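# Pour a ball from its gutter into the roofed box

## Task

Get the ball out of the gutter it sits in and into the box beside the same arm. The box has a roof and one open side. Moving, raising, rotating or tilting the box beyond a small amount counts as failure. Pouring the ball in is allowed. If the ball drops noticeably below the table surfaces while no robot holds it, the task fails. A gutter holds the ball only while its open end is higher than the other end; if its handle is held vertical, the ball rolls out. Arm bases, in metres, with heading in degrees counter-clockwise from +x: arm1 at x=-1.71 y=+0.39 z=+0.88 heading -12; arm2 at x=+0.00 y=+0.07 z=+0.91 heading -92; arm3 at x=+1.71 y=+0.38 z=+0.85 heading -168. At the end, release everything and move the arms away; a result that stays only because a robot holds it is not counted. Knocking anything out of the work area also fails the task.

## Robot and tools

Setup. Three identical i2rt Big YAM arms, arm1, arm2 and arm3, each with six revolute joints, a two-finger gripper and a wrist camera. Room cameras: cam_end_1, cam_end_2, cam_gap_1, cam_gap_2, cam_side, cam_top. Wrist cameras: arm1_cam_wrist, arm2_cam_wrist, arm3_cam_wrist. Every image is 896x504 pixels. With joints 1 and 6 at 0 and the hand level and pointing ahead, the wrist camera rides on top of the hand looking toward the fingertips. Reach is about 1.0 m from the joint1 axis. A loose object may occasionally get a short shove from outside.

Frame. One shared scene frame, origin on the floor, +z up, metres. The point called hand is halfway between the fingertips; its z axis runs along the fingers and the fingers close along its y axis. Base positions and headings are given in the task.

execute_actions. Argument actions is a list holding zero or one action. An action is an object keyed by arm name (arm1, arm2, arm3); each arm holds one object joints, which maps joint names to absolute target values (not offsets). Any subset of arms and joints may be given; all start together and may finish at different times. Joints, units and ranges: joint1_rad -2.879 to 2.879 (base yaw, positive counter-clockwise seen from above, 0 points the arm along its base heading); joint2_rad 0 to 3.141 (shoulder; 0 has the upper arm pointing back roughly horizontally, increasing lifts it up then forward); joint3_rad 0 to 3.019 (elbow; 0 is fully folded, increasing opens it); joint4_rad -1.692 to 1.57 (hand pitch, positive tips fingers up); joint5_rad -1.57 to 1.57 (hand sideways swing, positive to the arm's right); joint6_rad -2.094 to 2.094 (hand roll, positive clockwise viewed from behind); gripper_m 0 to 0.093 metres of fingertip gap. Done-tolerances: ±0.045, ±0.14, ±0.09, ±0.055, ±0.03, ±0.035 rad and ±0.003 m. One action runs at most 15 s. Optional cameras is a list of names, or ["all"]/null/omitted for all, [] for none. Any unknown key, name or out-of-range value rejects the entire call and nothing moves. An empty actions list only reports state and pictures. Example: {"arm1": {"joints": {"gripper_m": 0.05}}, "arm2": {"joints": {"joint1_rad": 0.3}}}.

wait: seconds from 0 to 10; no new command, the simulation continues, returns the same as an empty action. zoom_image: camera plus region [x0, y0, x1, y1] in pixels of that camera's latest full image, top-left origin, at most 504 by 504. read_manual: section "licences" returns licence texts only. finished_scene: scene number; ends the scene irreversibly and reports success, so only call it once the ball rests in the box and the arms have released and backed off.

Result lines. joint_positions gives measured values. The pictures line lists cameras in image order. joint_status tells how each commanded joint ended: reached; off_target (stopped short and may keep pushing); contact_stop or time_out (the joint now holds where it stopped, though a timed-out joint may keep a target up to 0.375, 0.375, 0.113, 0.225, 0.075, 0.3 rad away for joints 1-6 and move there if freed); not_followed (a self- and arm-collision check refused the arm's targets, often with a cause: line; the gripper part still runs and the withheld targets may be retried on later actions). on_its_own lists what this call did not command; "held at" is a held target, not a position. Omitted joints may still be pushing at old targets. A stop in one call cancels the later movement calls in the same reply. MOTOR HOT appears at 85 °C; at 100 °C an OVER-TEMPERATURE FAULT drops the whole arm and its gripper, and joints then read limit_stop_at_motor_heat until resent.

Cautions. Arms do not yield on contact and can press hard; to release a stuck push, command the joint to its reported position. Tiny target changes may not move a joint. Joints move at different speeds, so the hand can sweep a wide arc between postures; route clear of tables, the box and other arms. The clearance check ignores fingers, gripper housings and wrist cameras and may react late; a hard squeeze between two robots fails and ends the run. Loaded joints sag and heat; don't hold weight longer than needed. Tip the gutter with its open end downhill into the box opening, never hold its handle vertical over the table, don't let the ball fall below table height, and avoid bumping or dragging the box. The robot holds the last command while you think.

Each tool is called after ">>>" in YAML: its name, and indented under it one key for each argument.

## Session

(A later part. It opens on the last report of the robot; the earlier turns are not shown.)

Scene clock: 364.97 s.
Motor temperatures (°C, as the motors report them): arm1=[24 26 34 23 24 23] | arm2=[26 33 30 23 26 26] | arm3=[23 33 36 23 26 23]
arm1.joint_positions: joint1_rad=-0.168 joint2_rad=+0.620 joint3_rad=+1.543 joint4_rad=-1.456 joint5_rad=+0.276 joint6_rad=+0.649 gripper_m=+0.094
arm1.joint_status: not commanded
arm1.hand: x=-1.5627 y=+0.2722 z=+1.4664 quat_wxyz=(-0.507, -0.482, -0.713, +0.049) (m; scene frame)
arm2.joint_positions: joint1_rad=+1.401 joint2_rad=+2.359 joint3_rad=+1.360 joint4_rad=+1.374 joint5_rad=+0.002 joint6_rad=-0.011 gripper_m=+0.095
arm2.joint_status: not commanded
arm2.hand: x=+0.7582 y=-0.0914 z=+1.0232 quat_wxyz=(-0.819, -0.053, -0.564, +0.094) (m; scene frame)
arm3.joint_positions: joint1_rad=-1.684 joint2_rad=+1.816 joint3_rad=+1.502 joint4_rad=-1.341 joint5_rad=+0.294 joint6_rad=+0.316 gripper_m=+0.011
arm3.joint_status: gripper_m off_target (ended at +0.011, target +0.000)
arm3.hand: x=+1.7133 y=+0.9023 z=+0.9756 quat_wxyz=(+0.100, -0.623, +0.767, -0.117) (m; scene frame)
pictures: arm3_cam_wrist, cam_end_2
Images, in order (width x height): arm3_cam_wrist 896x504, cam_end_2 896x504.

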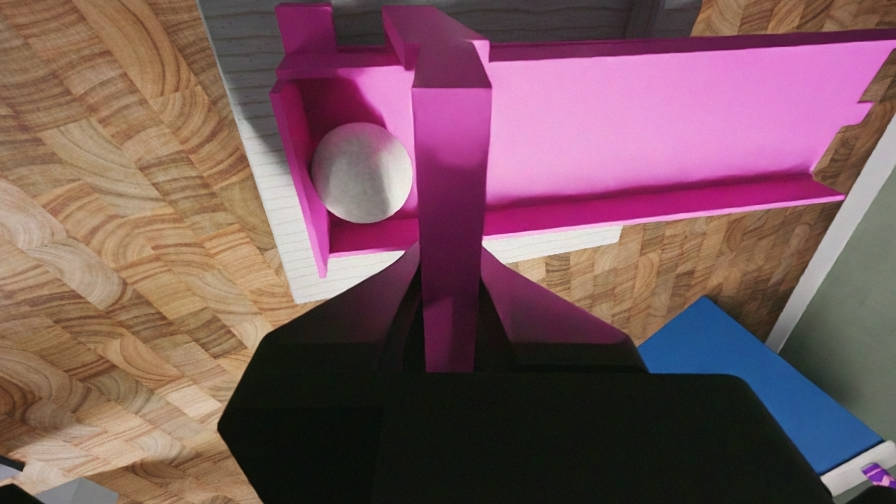

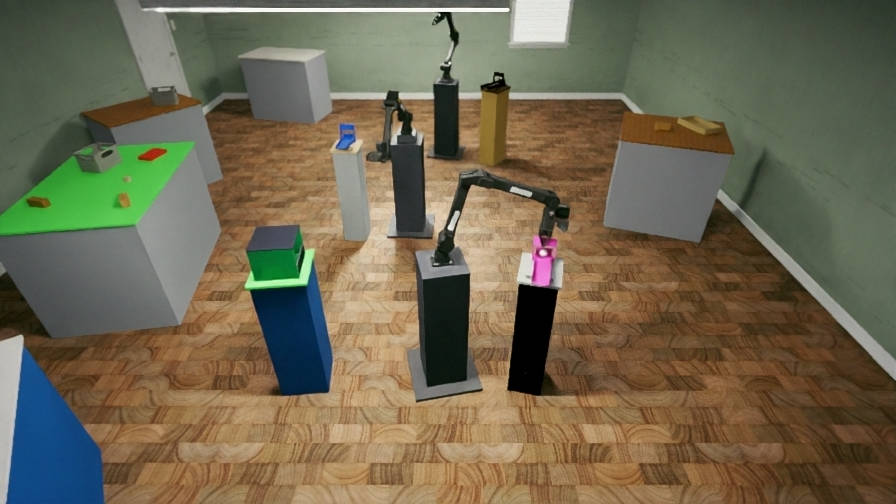

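>>> zoom_image:
  camera: "arm3_cam_wrist"
  region: [640, 0, 896, 250]

>>> zoom_image:
  camera: "arm3_cam_wrist"
  region: [240, 0, 540, 300]

Region (640, 0, 896, 250) of arm3_cam_wrist's 896x504 image, scaled by 1.969, with more detail than that image has; it fills the top 492 rows of this view, and the rest is white.

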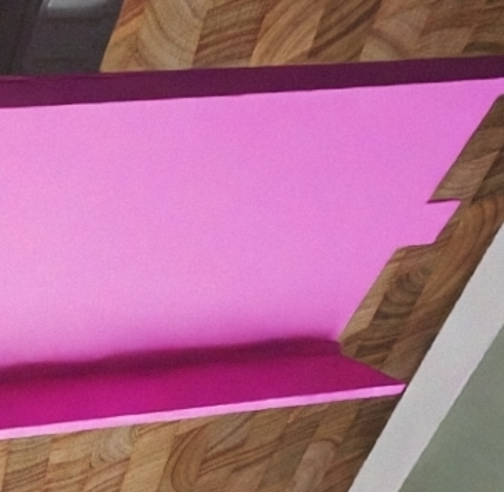

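Region (240, 0, 540, 300) of arm3_cam_wrist's 896x504 image, scaled by 1.680, with more detail than that image has.

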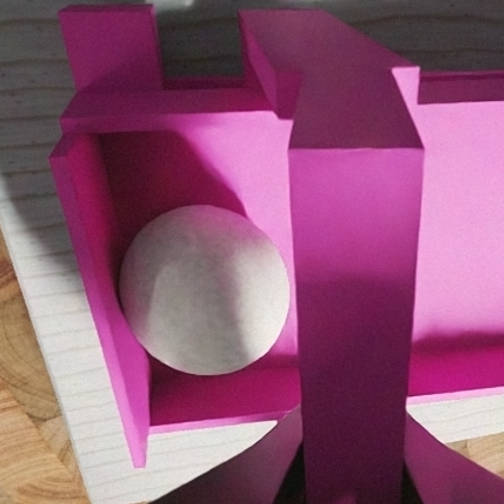

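>>> execute_actions:
  actions:
    - {"arm3": {"joints": {"joint2_rad": 1.69, "joint3_rad": 1.68, "joint4_rad": -1.60, "joint5_rad": 0.55}}}
  cameras: ["arm3_cam_wrist", "cam_end_2", "arm2_cam_wrist"]

Scene clock: 486.10 s.
Motor temperatures (°C, as the motors report them): arm1=[24 26 35 23 24 23] | arm2=[26 36 31 24 26 26] | arm3=[23 34 37 23 26 23]
arm1.joint_positions: joint1_rad=-0.168 joint2_rad=+0.620 joint3_rad=+1.543 joint4_rad=-1.456 joint5_rad=+0.276 joint6_rad=+0.649 gripper_m=+0.094
arm1.joint_status: not commanded
arm1.hand: x=-1.5627 y=+0.2722 z=+1.4664 quat_wxyz=(-0.507, -0.482, -0.713, +0.049) (m; scene frame)
arm2.joint_positions: joint1_rad=+1.401 joint2_rad=+2.359 joint3_rad=+1.360 joint4_rad=+1.374 joint5_rad=+0.002 joint6_rad=-0.011 gripper_m=+0.095
arm2.joint_status: not commanded
arm2.hand: x=+0.7582 y=-0.0914 z=+1.0232 quat_wxyz=(-0.819, -0.053, -0.564, +0.094) (m; scene frame)
arm3.joint_positions: joint1_rad=-1.684 joint2_rad=+1.695 joint3_rad=+1.635 joint4_rad=-1.591 joint5_rad=+0.543 joint6_rad=+0.316 gripper_m=+0.011
arm3.joint_status: all done
arm3.hand: x=+1.7541 y=+0.8835 z=+1.1046 quat_wxyz=(+0.203, -0.611, +0.744, -0.181) (m; scene frame)
pictures: arm2_cam_wrist, arm3_cam_wrist, cam_end_2
Images, in order (width x height): arm2_cam_wrist 896x504, arm3_cam_wrist 896x504, cam_end_2 896x504.

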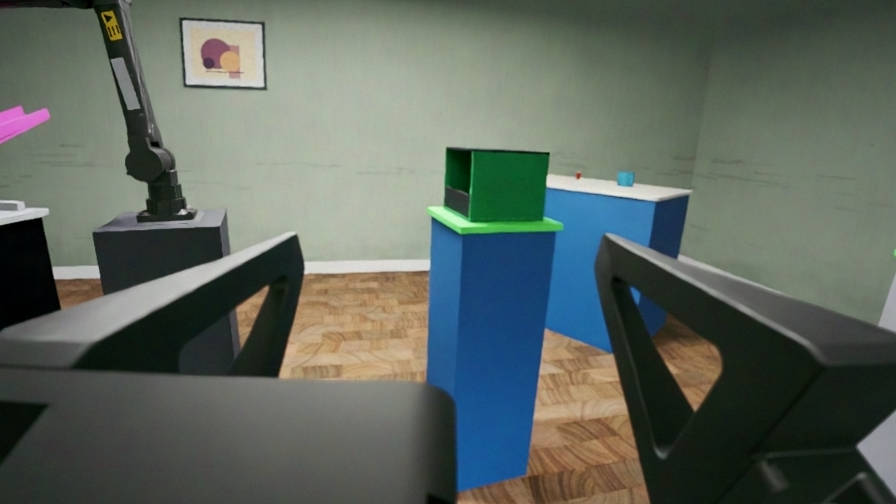

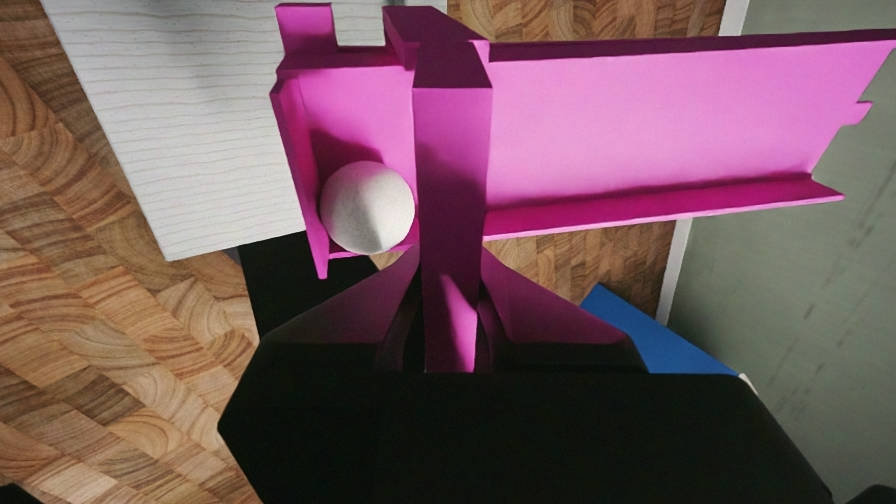

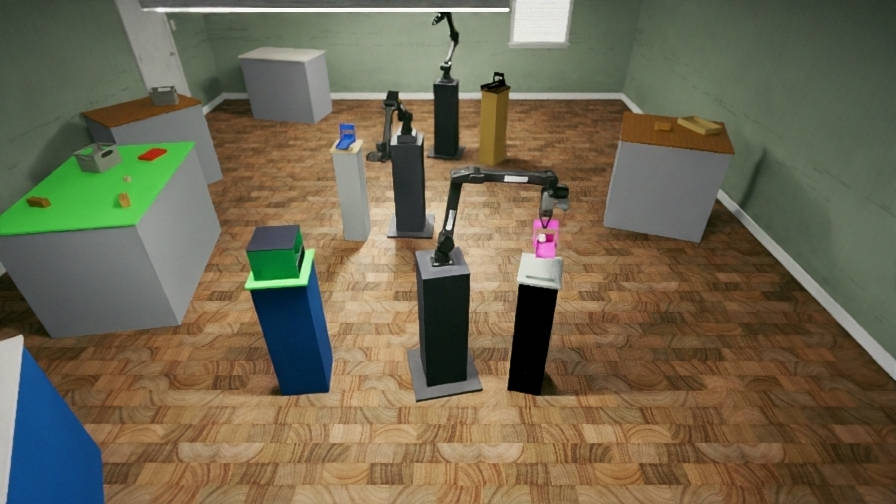

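>>> execute_actions:
  actions:
    - {"arm3": {"joints": {"joint1_rad": -0.2, "joint2_rad": 1.2, "joint3_rad": 1.43, "joint4_rad": -1.30, "joint6_rad": -0.8}}}
  cameras: ["arm3_cam_wrist", "cam_end_2"]

Scene clock: 547.50 s.
Motor temperatures (°C, as the motors report them): arm1=[24 26 35 23 24 23] | arm2=[26 38 31 24 26 26] | arm3=[23 34 41 23 27 23]
arm1.joint_positions: joint1_rad=-0.168 joint2_rad=+0.620 joint3_rad=+1.543 joint4_rad=-1.456 joint5_rad=+0.276 joint6_rad=+0.649 gripper_m=+0.094
arm1.joint_status: not commanded
arm1.hand: x=-1.5627 y=+0.2722 z=+1.4664 quat_wxyz=(-0.507, -0.482, -0.713, +0.049) (m; scene frame)
arm2.joint_positions: joint1_rad=+1.401 joint2_rad=+2.359 joint3_rad=+1.360 joint4_rad=+1.374 joint5_rad=+0.002 joint6_rad=-0.011 gripper_m=+0.095
arm2.joint_status: not commanded
arm2.hand: x=+0.7582 y=-0.0914 z=+1.0232 quat_wxyz=(-0.819, -0.053, -0.564, +0.094) (m; scene frame)
arm3.joint_positions: joint1_rad=-0.198 joint2_rad=+1.215 joint3_rad=+1.413 joint4_rad=-1.309 joint5_rad=+0.542 joint6_rad=-0.792 gripper_m=+0.011
arm3.joint_status: all done
arm3.hand: x=+1.2864 y=+0.4619 z=+1.2358 quat_wxyz=(+0.322, -0.888, -0.312, +0.103) (m; scene frame)
pictures: arm3_cam_wrist, cam_end_2
Images, in order (width x height): arm3_cam_wrist 896x504, cam_end_2 896x504.

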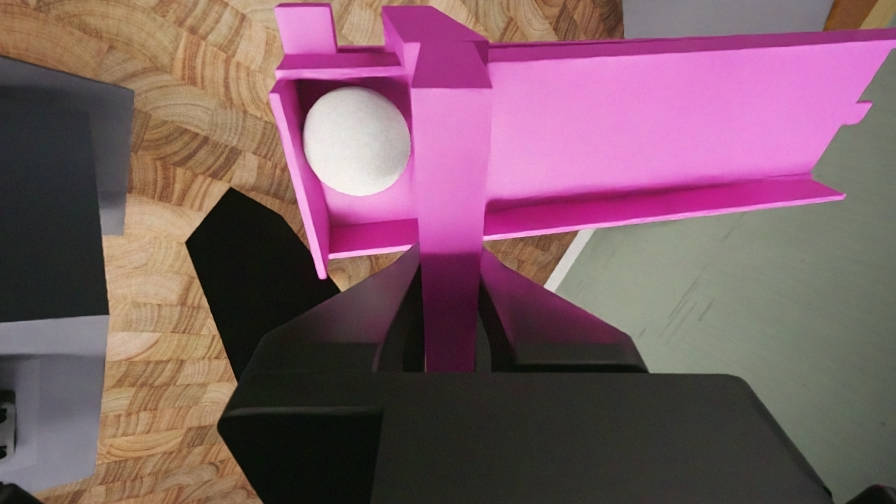

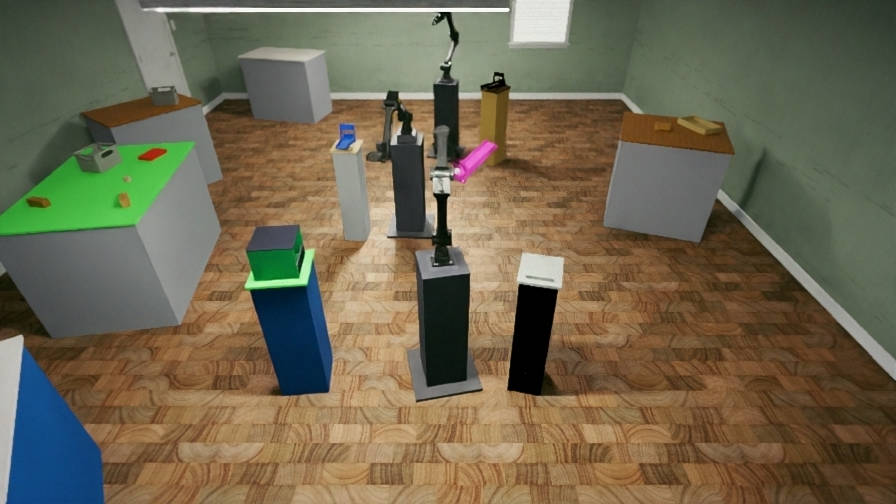

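>>> execute_actions:
  actions:
    - {"arm3": {"joints": {"joint1_rad": 1.391, "joint2_rad": 1.04, "joint3_rad": 0.905, "joint4_rad": -0.89, "joint5_rad": 0.0, "joint6_rad": -1.58}}}
  cameras: ["arm3_cam_wrist", "cam_end_2", "arm2_cam_wrist", "cam_gap_2"]

Scene clock: 554.63 s.
Motor temperatures (°C, as the motors report them): arm1=[24 26 35 23 24 23] | arm2=[26 38 31 24 26 26] | arm3=[23 33 41 23 27 23]
arm1.joint_positions: joint1_rad=-0.168 joint2_rad=+0.620 joint3_rad=+1.543 joint4_rad=-1.456 joint5_rad=+0.276 joint6_rad=+0.649 gripper_m=+0.094
arm1.joint_status: not commanded
arm1.hand: x=-1.5627 y=+0.2722 z=+1.4664 quat_wxyz=(-0.507, -0.482, -0.713, +0.049) (m; scene frame)
arm2.joint_positions: joint1_rad=+1.401 joint2_rad=+2.359 joint3_rad=+1.360 joint4_rad=+1.374 joint5_rad=+0.002 joint6_rad=-0.011 gripper_m=+0.095
arm2.joint_status: not commanded
arm2.hand: x=+0.7582 y=-0.0914 z=+1.0232 quat_wxyz=(-0.819, -0.053, -0.564, +0.094) (m; scene frame)
arm3.joint_positions: joint1_rad=+1.389 joint2_rad=+1.065 joint3_rad=+0.877 joint4_rad=-0.907 joint5_rad=-0.001 joint6_rad=-1.572 gripper_m=+0.011
arm3.joint_status: all done
arm3.hand: x=+1.7252 y=-0.0080 z=+1.0577 quat_wxyz=(-0.005, +0.014, -0.971, +0.237) (m; scene frame)
pictures: arm2_cam_wrist, arm3_cam_wrist, cam_end_2, cam_gap_2
Images, in order (width x height): arm2_cam_wrist 896x504, arm3_cam_wrist 896x504, cam_end_2 896x504, cam_gap_2 896x504.

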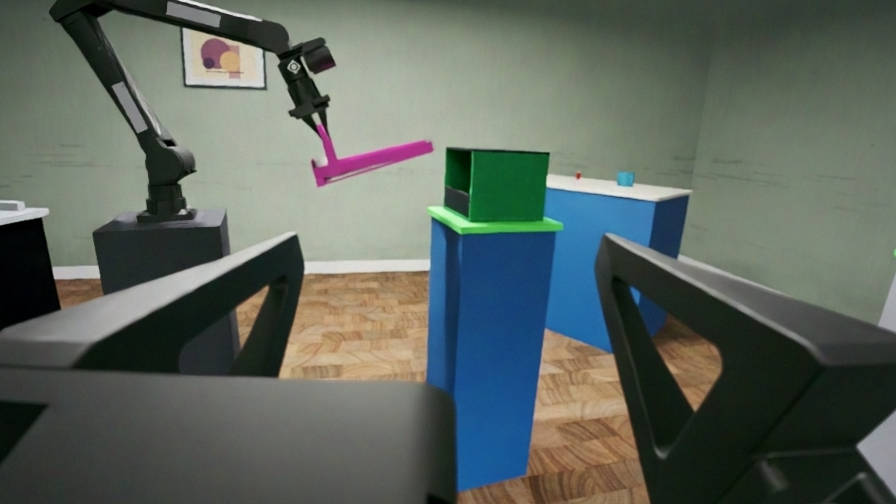

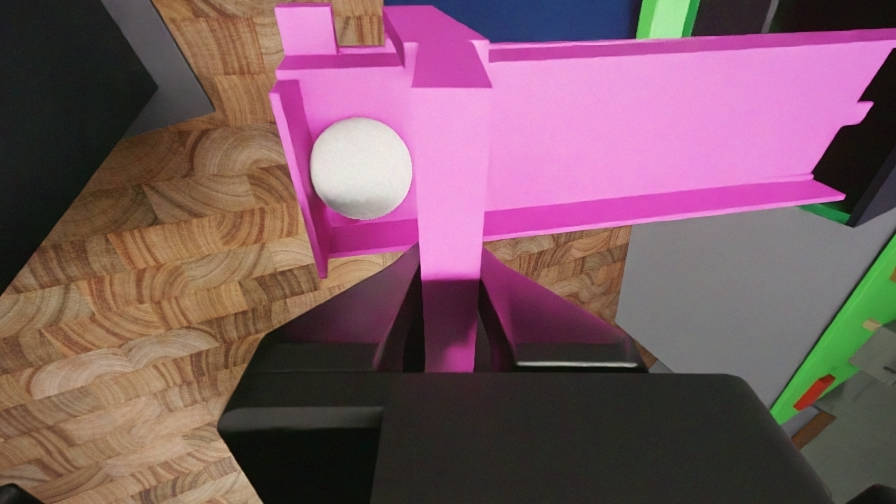

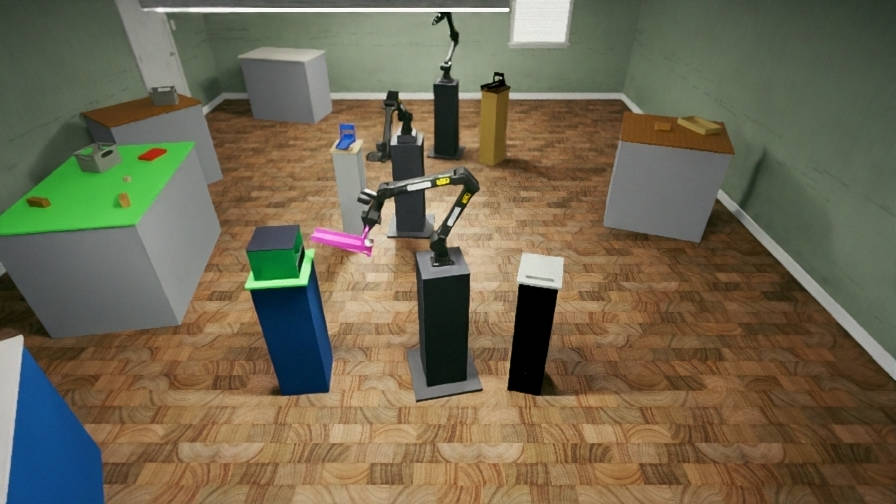

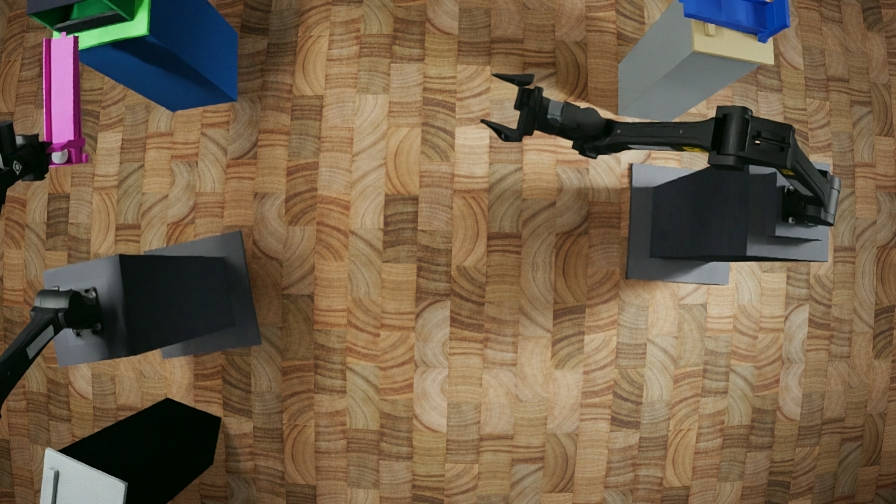

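>>> zoom_image:
  camera: "arm2_cam_wrist"
  region: [290, 100, 570, 250]

>>> zoom_image:
  camera: "cam_gap_2"
  region: [0, 0, 180, 190]

>>> zoom_image:
  camera: "cam_end_2"
  region: [230, 180, 400, 310]

Region (290, 100, 570, 250) of arm2_cam_wrist's 896x504 image, scaled by 1.800, with more detail than that image has; it fills the top 270 rows of this view, and the rest is white.

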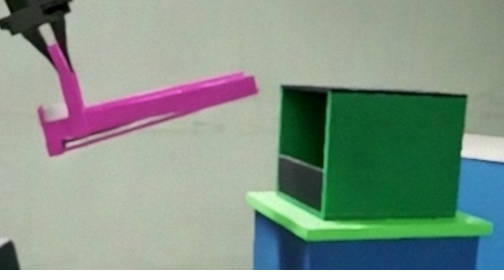

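Region (0, 0, 180, 190) of cam_gap_2's 896x504 image, scaled by 2.653, with more detail than that image has; it fills the left 477 columns of this view, and the rest is white.

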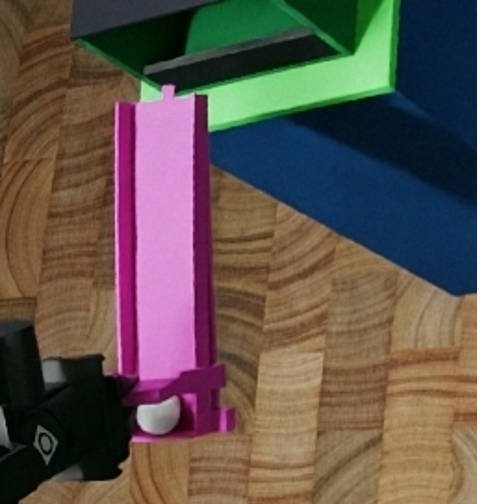

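Region (230, 180, 400, 310) of cam_end_2's 896x504 image, scaled by 2.965, with more detail than that image has; it fills the top 385 rows of this view, and the rest is white.

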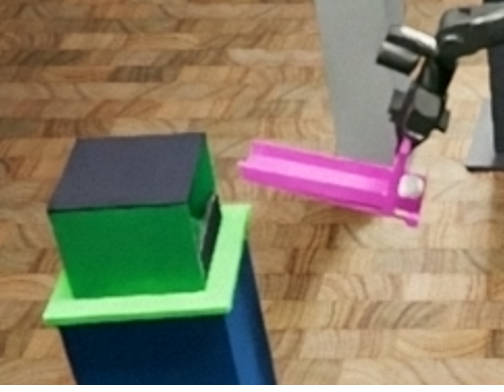

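>>> execute_actions:
  actions:
    - {"arm3": {"joints": {"joint2_rad": 1.20, "joint3_rad": 1.065, "joint4_rad": -1.06}}}
  cameras: ["arm3_cam_wrist", "cam_end_2", "arm2_cam_wrist", "cam_gap_2"]

Scene clock: 590.77 s.
Motor temperatures (°C, as the motors report them): arm1=[24 26 35 23 24 23] | arm2=[26 39 31 24 26 26] | arm3=[23 32 42 24 26 23]
arm1.joint_positions: joint1_rad=-0.168 joint2_rad=+0.620 joint3_rad=+1.543 joint4_rad=-1.456 joint5_rad=+0.276 joint6_rad=+0.649 gripper_m=+0.094
arm1.joint_status: not commanded
arm1.hand: x=-1.5627 y=+0.2722 z=+1.4664 quat_wxyz=(-0.507, -0.482, -0.713, +0.049) (m; scene frame)
arm2.joint_positions: joint1_rad=+1.401 joint2_rad=+2.359 joint3_rad=+1.360 joint4_rad=+1.374 joint5_rad=+0.002 joint6_rad=-0.011 gripper_m=+0.095
arm2.joint_status: not commanded
arm2.hand: x=+0.7582 y=-0.0914 z=+1.0232 quat_wxyz=(-0.819, -0.053, -0.564, +0.094) (m; scene frame)
arm3.joint_positions: joint1_rad=+1.389 joint2_rad=+1.218 joint3_rad=+0.987 joint4_rad=-1.057 joint5_rad=-0.001 joint6_rad=-1.573 gripper_m=+0.011
arm3.joint_status: all done
arm3.hand: x=+1.7254 y=-0.0178 z=+1.0394 quat_wxyz=(-0.004, +0.015, -0.990, +0.143) (m; scene frame)
pictures: arm2_cam_wrist, arm3_cam_wrist, cam_end_2, cam_gap_2
Images, in order (width x height): arm2_cam_wrist 896x504, arm3_cam_wrist 896x504, cam_end_2 896x504, cam_gap_2 896x504.

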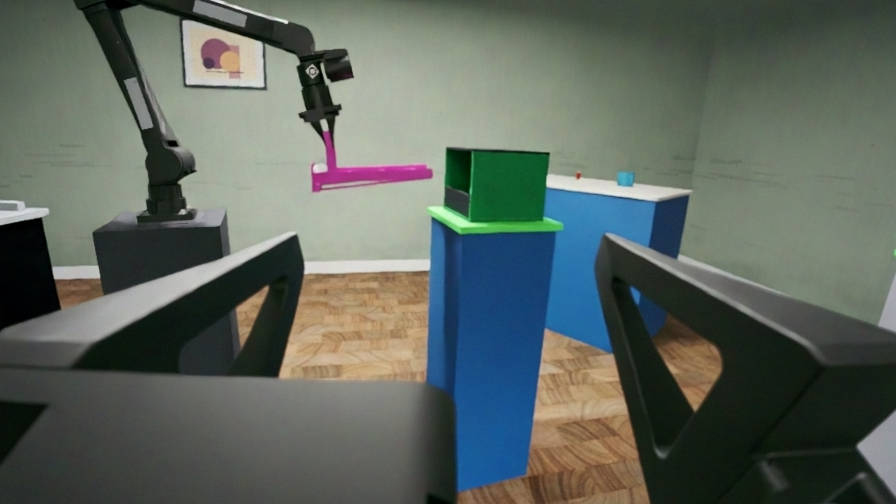

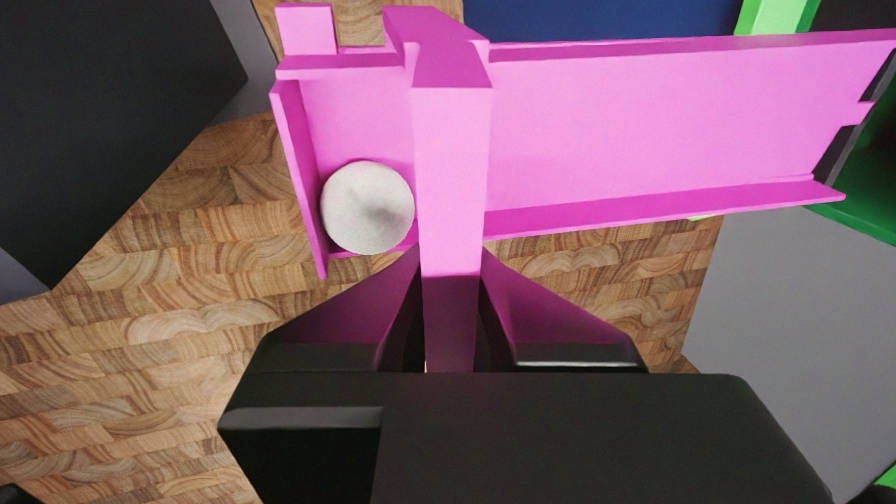

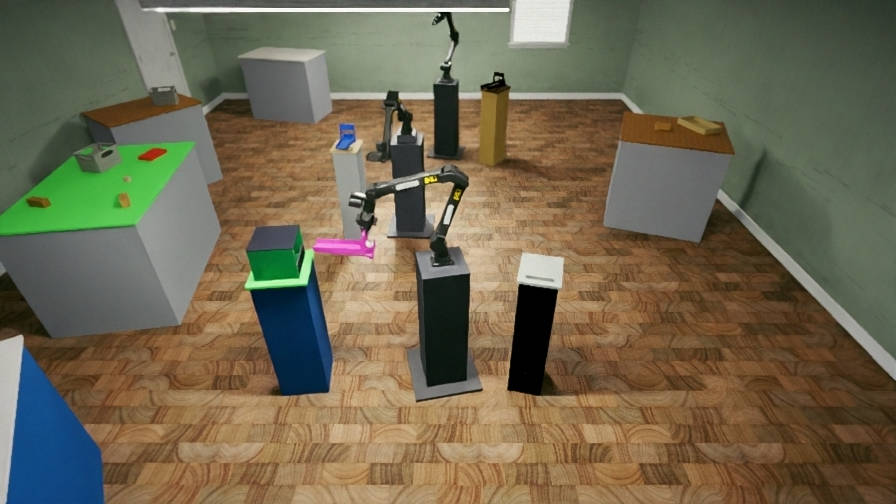

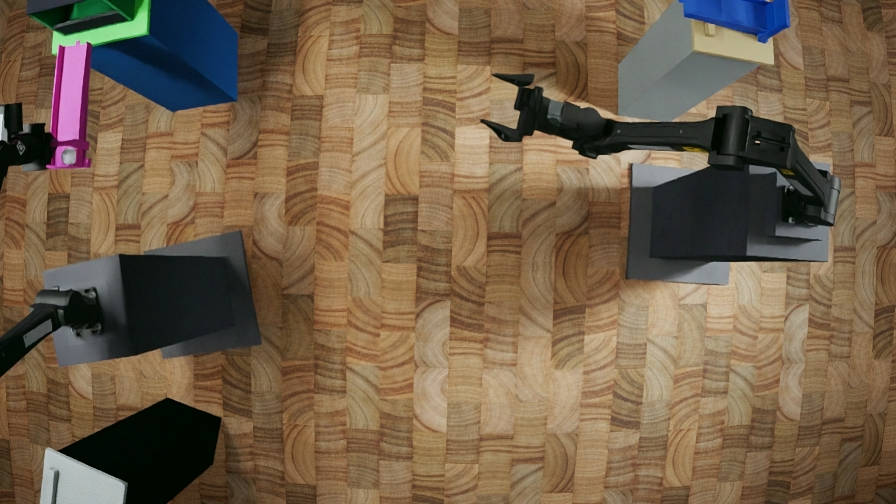

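>>> zoom_image:
  camera: "arm2_cam_wrist"
  region: [290, 110, 570, 250]

Region (290, 110, 570, 250) of arm2_cam_wrist's 896x504 image, scaled by 1.800, with more detail than that image has.

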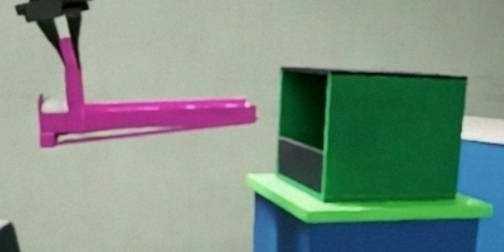

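>>> execute_actions:
  actions: []
  cameras: ["arm2_cam_wrist"]

Scene clock: 614.00 s.
Motor temperatures (°C, as the motors report them): arm1=[24 26 35 23 24 23] | arm2=[26 39 31 24 26 26] | arm3=[23 32 47 24 26 23]
arm1.joint_positions: joint1_rad=-0.168 joint2_rad=+0.620 joint3_rad=+1.543 joint4_rad=-1.456 joint5_rad=+0.276 joint6_rad=+0.649 gripper_m=+0.094
arm1.joint_status: not commanded
arm1.hand: x=-1.5627 y=+0.2722 z=+1.4664 quat_wxyz=(-0.507, -0.482, -0.713, +0.049) (m; scene frame)
arm2.joint_positions: joint1_rad=+1.401 joint2_rad=+2.359 joint3_rad=+1.360 joint4_rad=+1.374 joint5_rad=+0.002 joint6_rad=-0.011 gripper_m=+0.095
arm2.joint_status: not commanded
arm2.hand: x=+0.7582 y=-0.0914 z=+1.0232 quat_wxyz=(-0.819, -0.053, -0.564, +0.094) (m; scene frame)
arm3.joint_positions: joint1_rad=+1.389 joint2_rad=+1.218 joint3_rad=+0.987 joint4_rad=-1.057 joint5_rad=-0.001 joint6_rad=-1.573 gripper_m=+0.011
arm3.joint_status: all done
arm3.hand: x=+1.7254 y=-0.0178 z=+1.0394 quat_wxyz=(-0.004, +0.015, -0.990, +0.143) (m; scene frame)
pictures: arm2_cam_wrist
Images, in order (width x height): arm2_cam_wrist 896x504.

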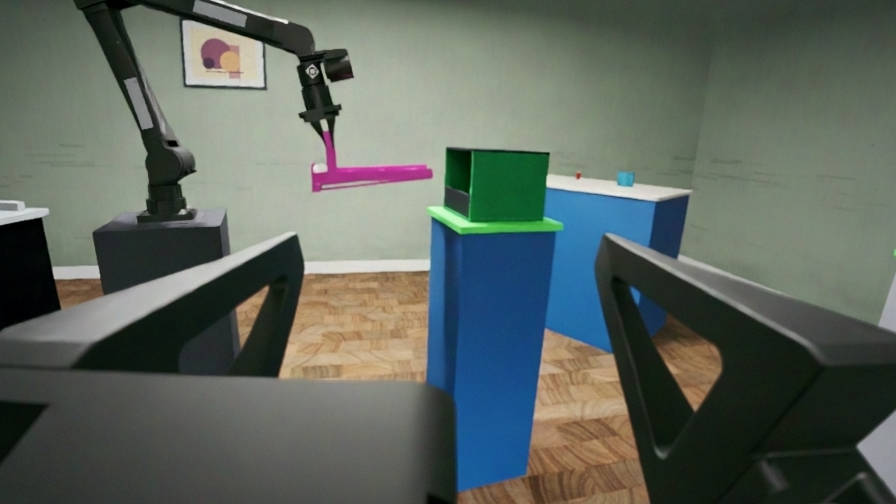

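>>> execute_actions:
  actions:
    - {"arm3": {"joints": {"joint2_rad": 1.31, "joint3_rad": 1.19}}}
  cameras: ["arm3_cam_wrist", "cam_end_2", "arm2_cam_wrist"]

>>> zoom_image:
  camera: "arm2_cam_wrist"
  region: [290, 110, 570, 250]

Scene clock: 621.50 s.
Motor temperatures (°C, as the motors report them): arm1=[24 26 35 23 24 23] | arm2=[26 39 31 24 26 26] | arm3=[23 32 48 23 26 23]
arm1.joint_positions: joint1_rad=-0.168 joint2_rad=+0.620 joint3_rad=+1.543 joint4_rad=-1.456 joint5_rad=+0.276 joint6_rad=+0.649 gripper_m=+0.094
arm1.joint_status: not commanded
arm1.hand: x=-1.5627 y=+0.2722 z=+1.4664 quat_wxyz=(-0.507, -0.482, -0.713, +0.049) (m; scene frame)
arm2.joint_positions: joint1_rad=+1.401 joint2_rad=+2.359 joint3_rad=+1.360 joint4_rad=+1.374 joint5_rad=+0.002 joint6_rad=-0.011 gripper_m=+0.095
arm2.joint_status: not commanded
arm2.hand: x=+0.7582 y=-0.0914 z=+1.0232 quat_wxyz=(-0.819, -0.053, -0.564, +0.094) (m; scene frame)
arm3.joint_positions: joint1_rad=+1.389 joint2_rad=+1.322 joint3_rad=+1.122 joint4_rad=-1.064 joint5_rad=-0.001 joint6_rad=-1.573 gripper_m=+0.011
arm3.joint_status: all done
arm3.hand: x=+1.7268 y=-0.0656 z=+1.0576 quat_wxyz=(-0.004, +0.015, -0.988, +0.155) (m; scene frame)
pictures: arm2_cam_wrist, arm3_cam_wrist, cam_end_2
Images, in order (width x height): arm2_cam_wrist 896x504, arm3_cam_wrist 896x504, cam_end_2 896x504.

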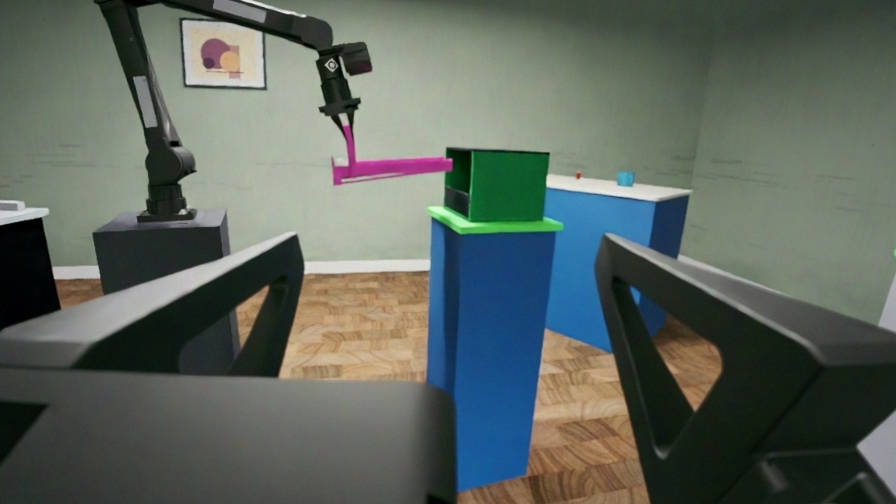

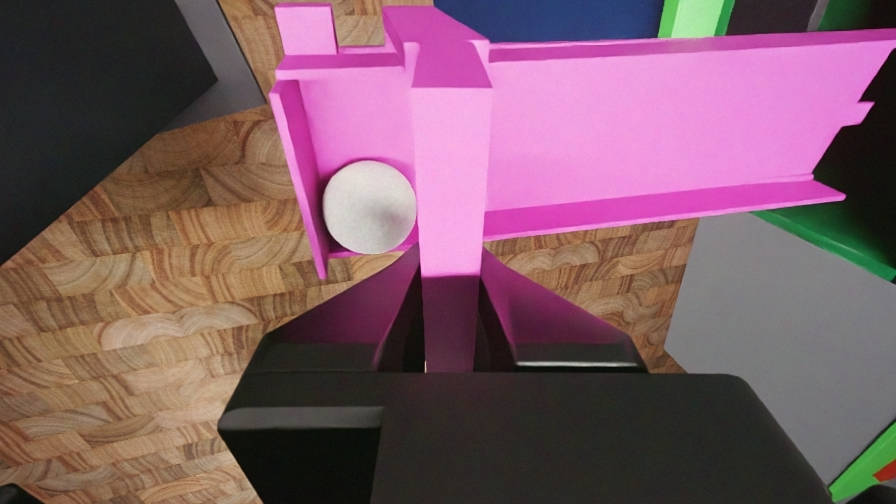

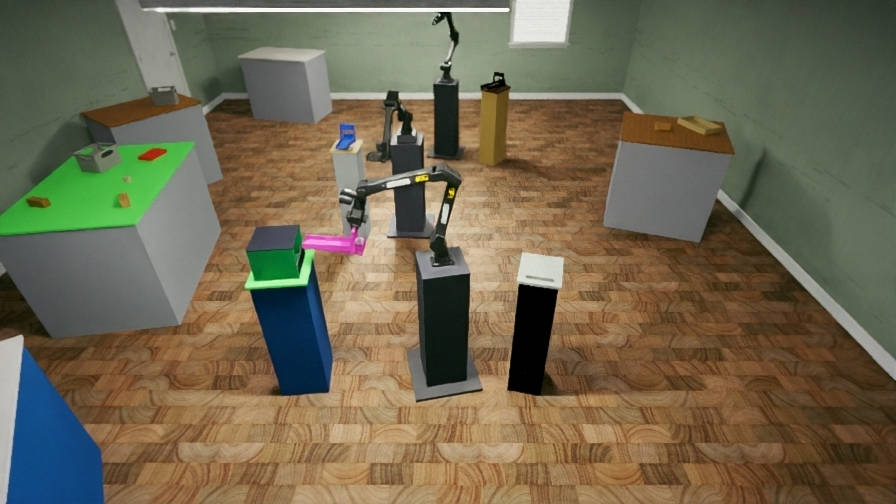

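Region (290, 110, 570, 250) of arm2_cam_wrist's 896x504 image, scaled by 1.800, with more detail than that image has.

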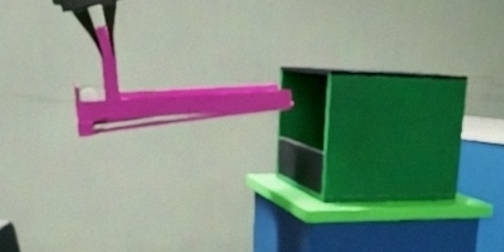

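>>> execute_actions:
  actions:
    - {"arm3": {"joints": {"joint2_rad": 1.335}}}
  cameras: ["arm2_cam_wrist"]

>>> zoom_image:
  camera: "arm2_cam_wrist"
  region: [290, 110, 570, 250]

Scene clock: 630.07 s.
Motor temperatures (°C, as the motors report them): arm1=[24 26 35 23 24 23] | arm2=[26 39 31 24 26 26] | arm3=[23 32 48 24 26 23]
arm1.joint_positions: joint1_rad=-0.168 joint2_rad=+0.620 joint3_rad=+1.543 joint4_rad=-1.456 joint5_rad=+0.276 joint6_rad=+0.649 gripper_m=+0.094
arm1.joint_status: not commanded
arm1.hand: x=-1.5627 y=+0.2722 z=+1.4664 quat_wxyz=(-0.507, -0.482, -0.713, +0.049) (m; scene frame)
arm2.joint_positions: joint1_rad=+1.401 joint2_rad=+2.359 joint3_rad=+1.360 joint4_rad=+1.374 joint5_rad=+0.002 joint6_rad=-0.011 gripper_m=+0.095
arm2.joint_status: not commanded
arm2.hand: x=+0.7582 y=-0.0914 z=+1.0232 quat_wxyz=(-0.819, -0.053, -0.564, +0.094) (m; scene frame)
arm3.joint_positions: joint1_rad=+1.389 joint2_rad=+1.341 joint3_rad=+1.122 joint4_rad=-1.064 joint5_rad=-0.001 joint6_rad=-1.573 gripper_m=+0.011
arm3.joint_status: all done
arm3.hand: x=+1.7268 y=-0.0669 z=+1.0496 quat_wxyz=(-0.004, +0.015, -0.989, +0.146) (m; scene frame)
pictures: arm2_cam_wrist
Images, in order (width x height): arm2_cam_wrist 896x504.

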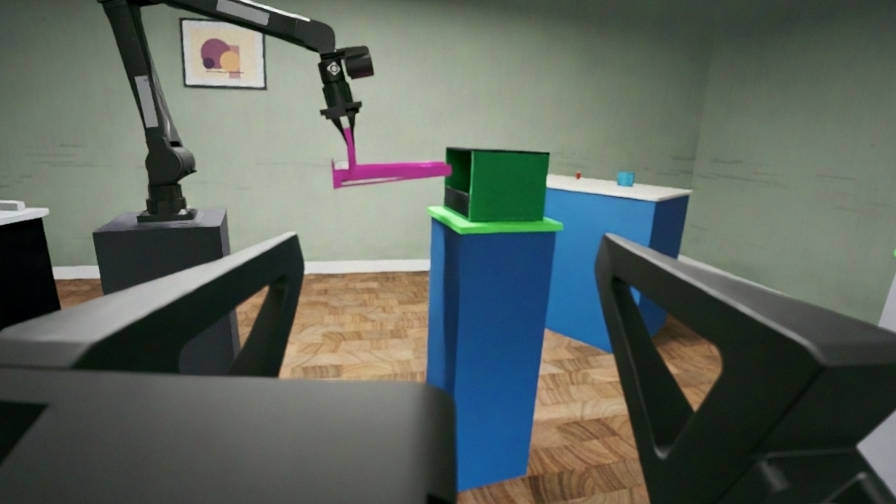

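Region (290, 110, 570, 250) of arm2_cam_wrist's 896x504 image, scaled by 1.800, with more detail than that image has.

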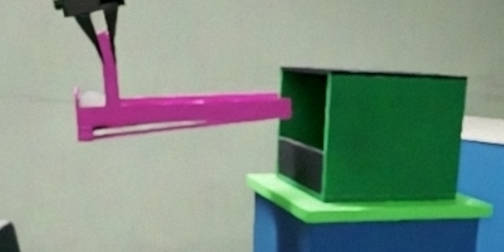

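>>> execute_actions:
  actions:
    - {"arm3": {"joints": {"joint2_rad": 1.43, "joint3_rad": 1.29}}}
  cameras: ["arm2_cam_wrist", "arm3_cam_wrist", "cam_end_2"]

>>> zoom_image:
  camera: "arm2_cam_wrist"
  region: [290, 110, 570, 250]

>>> zoom_image:
  camera: "cam_end_2"
  region: [230, 180, 400, 310]

Scene clock: 639.57 s.
Motor temperatures (°C, as the motors report them): arm1=[24 26 36 23 24 23] | arm2=[26 40 31 24 26 26] | arm3=[23 32 48 24 26 23]
arm1.joint_positions: joint1_rad=-0.168 joint2_rad=+0.620 joint3_rad=+1.543 joint4_rad=-1.456 joint5_rad=+0.276 joint6_rad=+0.649 gripper_m=+0.094
arm1.joint_status: not commanded
arm1.hand: x=-1.5627 y=+0.2722 z=+1.4664 quat_wxyz=(-0.507, -0.482, -0.713, +0.049) (m; scene frame)
arm2.joint_positions: joint1_rad=+1.401 joint2_rad=+2.359 joint3_rad=+1.360 joint4_rad=+1.374 joint5_rad=+0.002 joint6_rad=-0.011 gripper_m=+0.095
arm2.joint_status: not commanded
arm2.hand: x=+0.7582 y=-0.0914 z=+1.0232 quat_wxyz=(-0.819, -0.053, -0.564, +0.094) (m; scene frame)
arm3.joint_positions: joint1_rad=+1.389 joint2_rad=+1.444 joint3_rad=+1.219 joint4_rad=-1.064 joint5_rad=-0.001 joint6_rad=-1.573 gripper_m=+0.011
arm3.joint_status: all done
arm3.hand: x=+1.7280 y=-0.1044 z=+1.0468 quat_wxyz=(-0.004, +0.015, -0.990, +0.142) (m; scene frame)
pictures: arm2_cam_wrist, arm3_cam_wrist, cam_end_2
Images, in order (width x height): arm2_cam_wrist 896x504, arm3_cam_wrist 896x504, cam_end_2 896x504.

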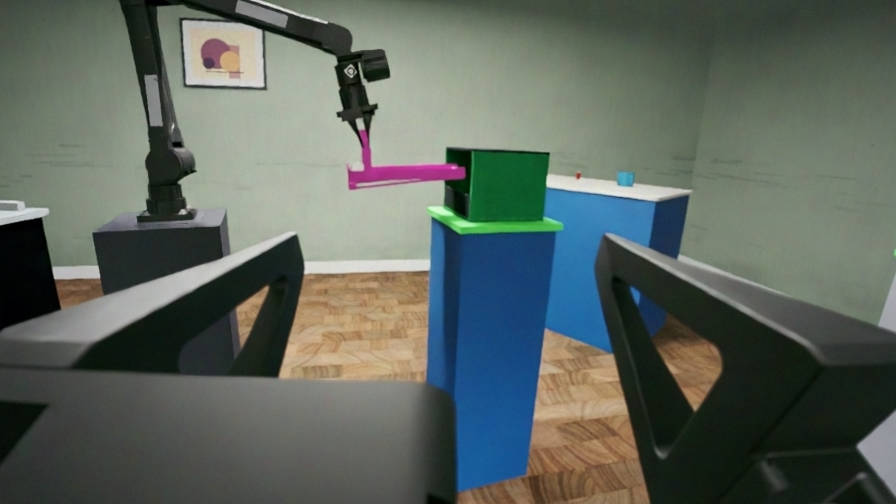

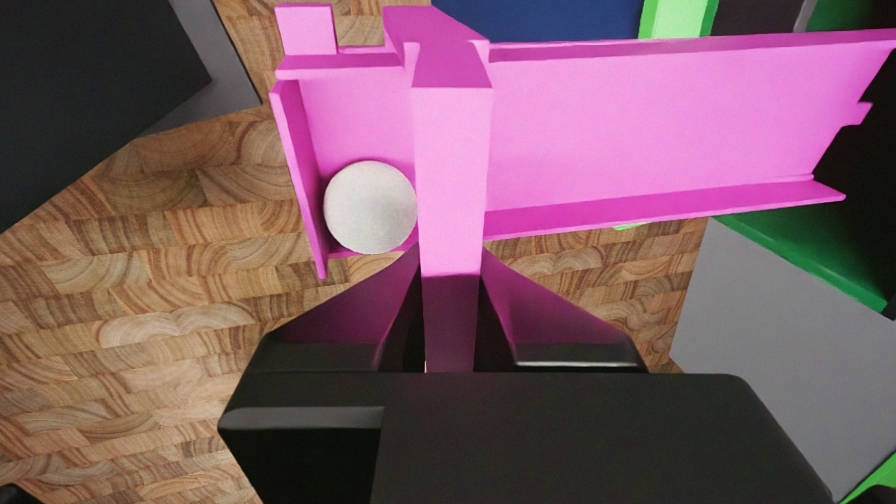

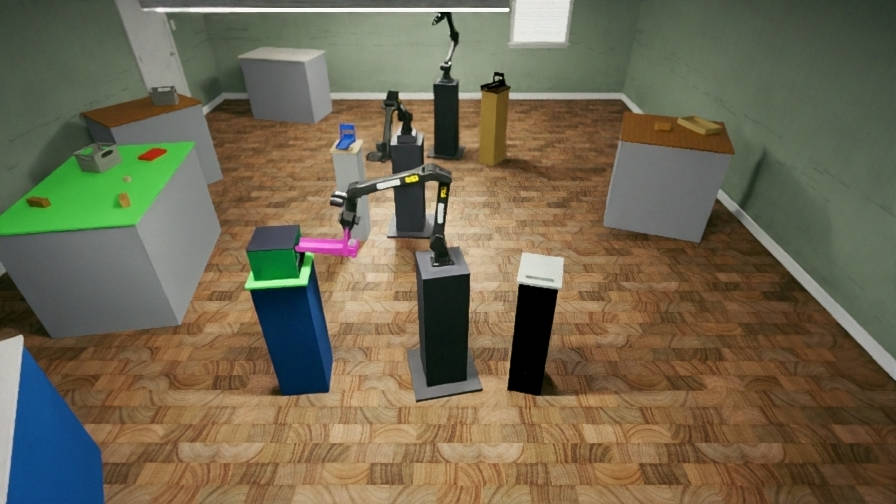

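Region (290, 110, 570, 250) of arm2_cam_wrist's 896x504 image, scaled by 1.800, with more detail than that image has.

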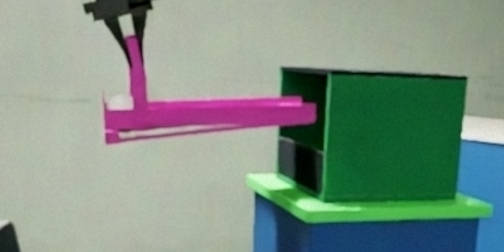

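Region (230, 180, 400, 310) of cam_end_2's 896x504 image, scaled by 2.965, with more detail than that image has; it fills the top 385 rows of this view, and the rest is white.

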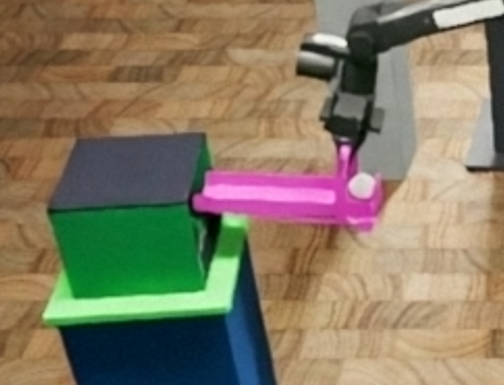

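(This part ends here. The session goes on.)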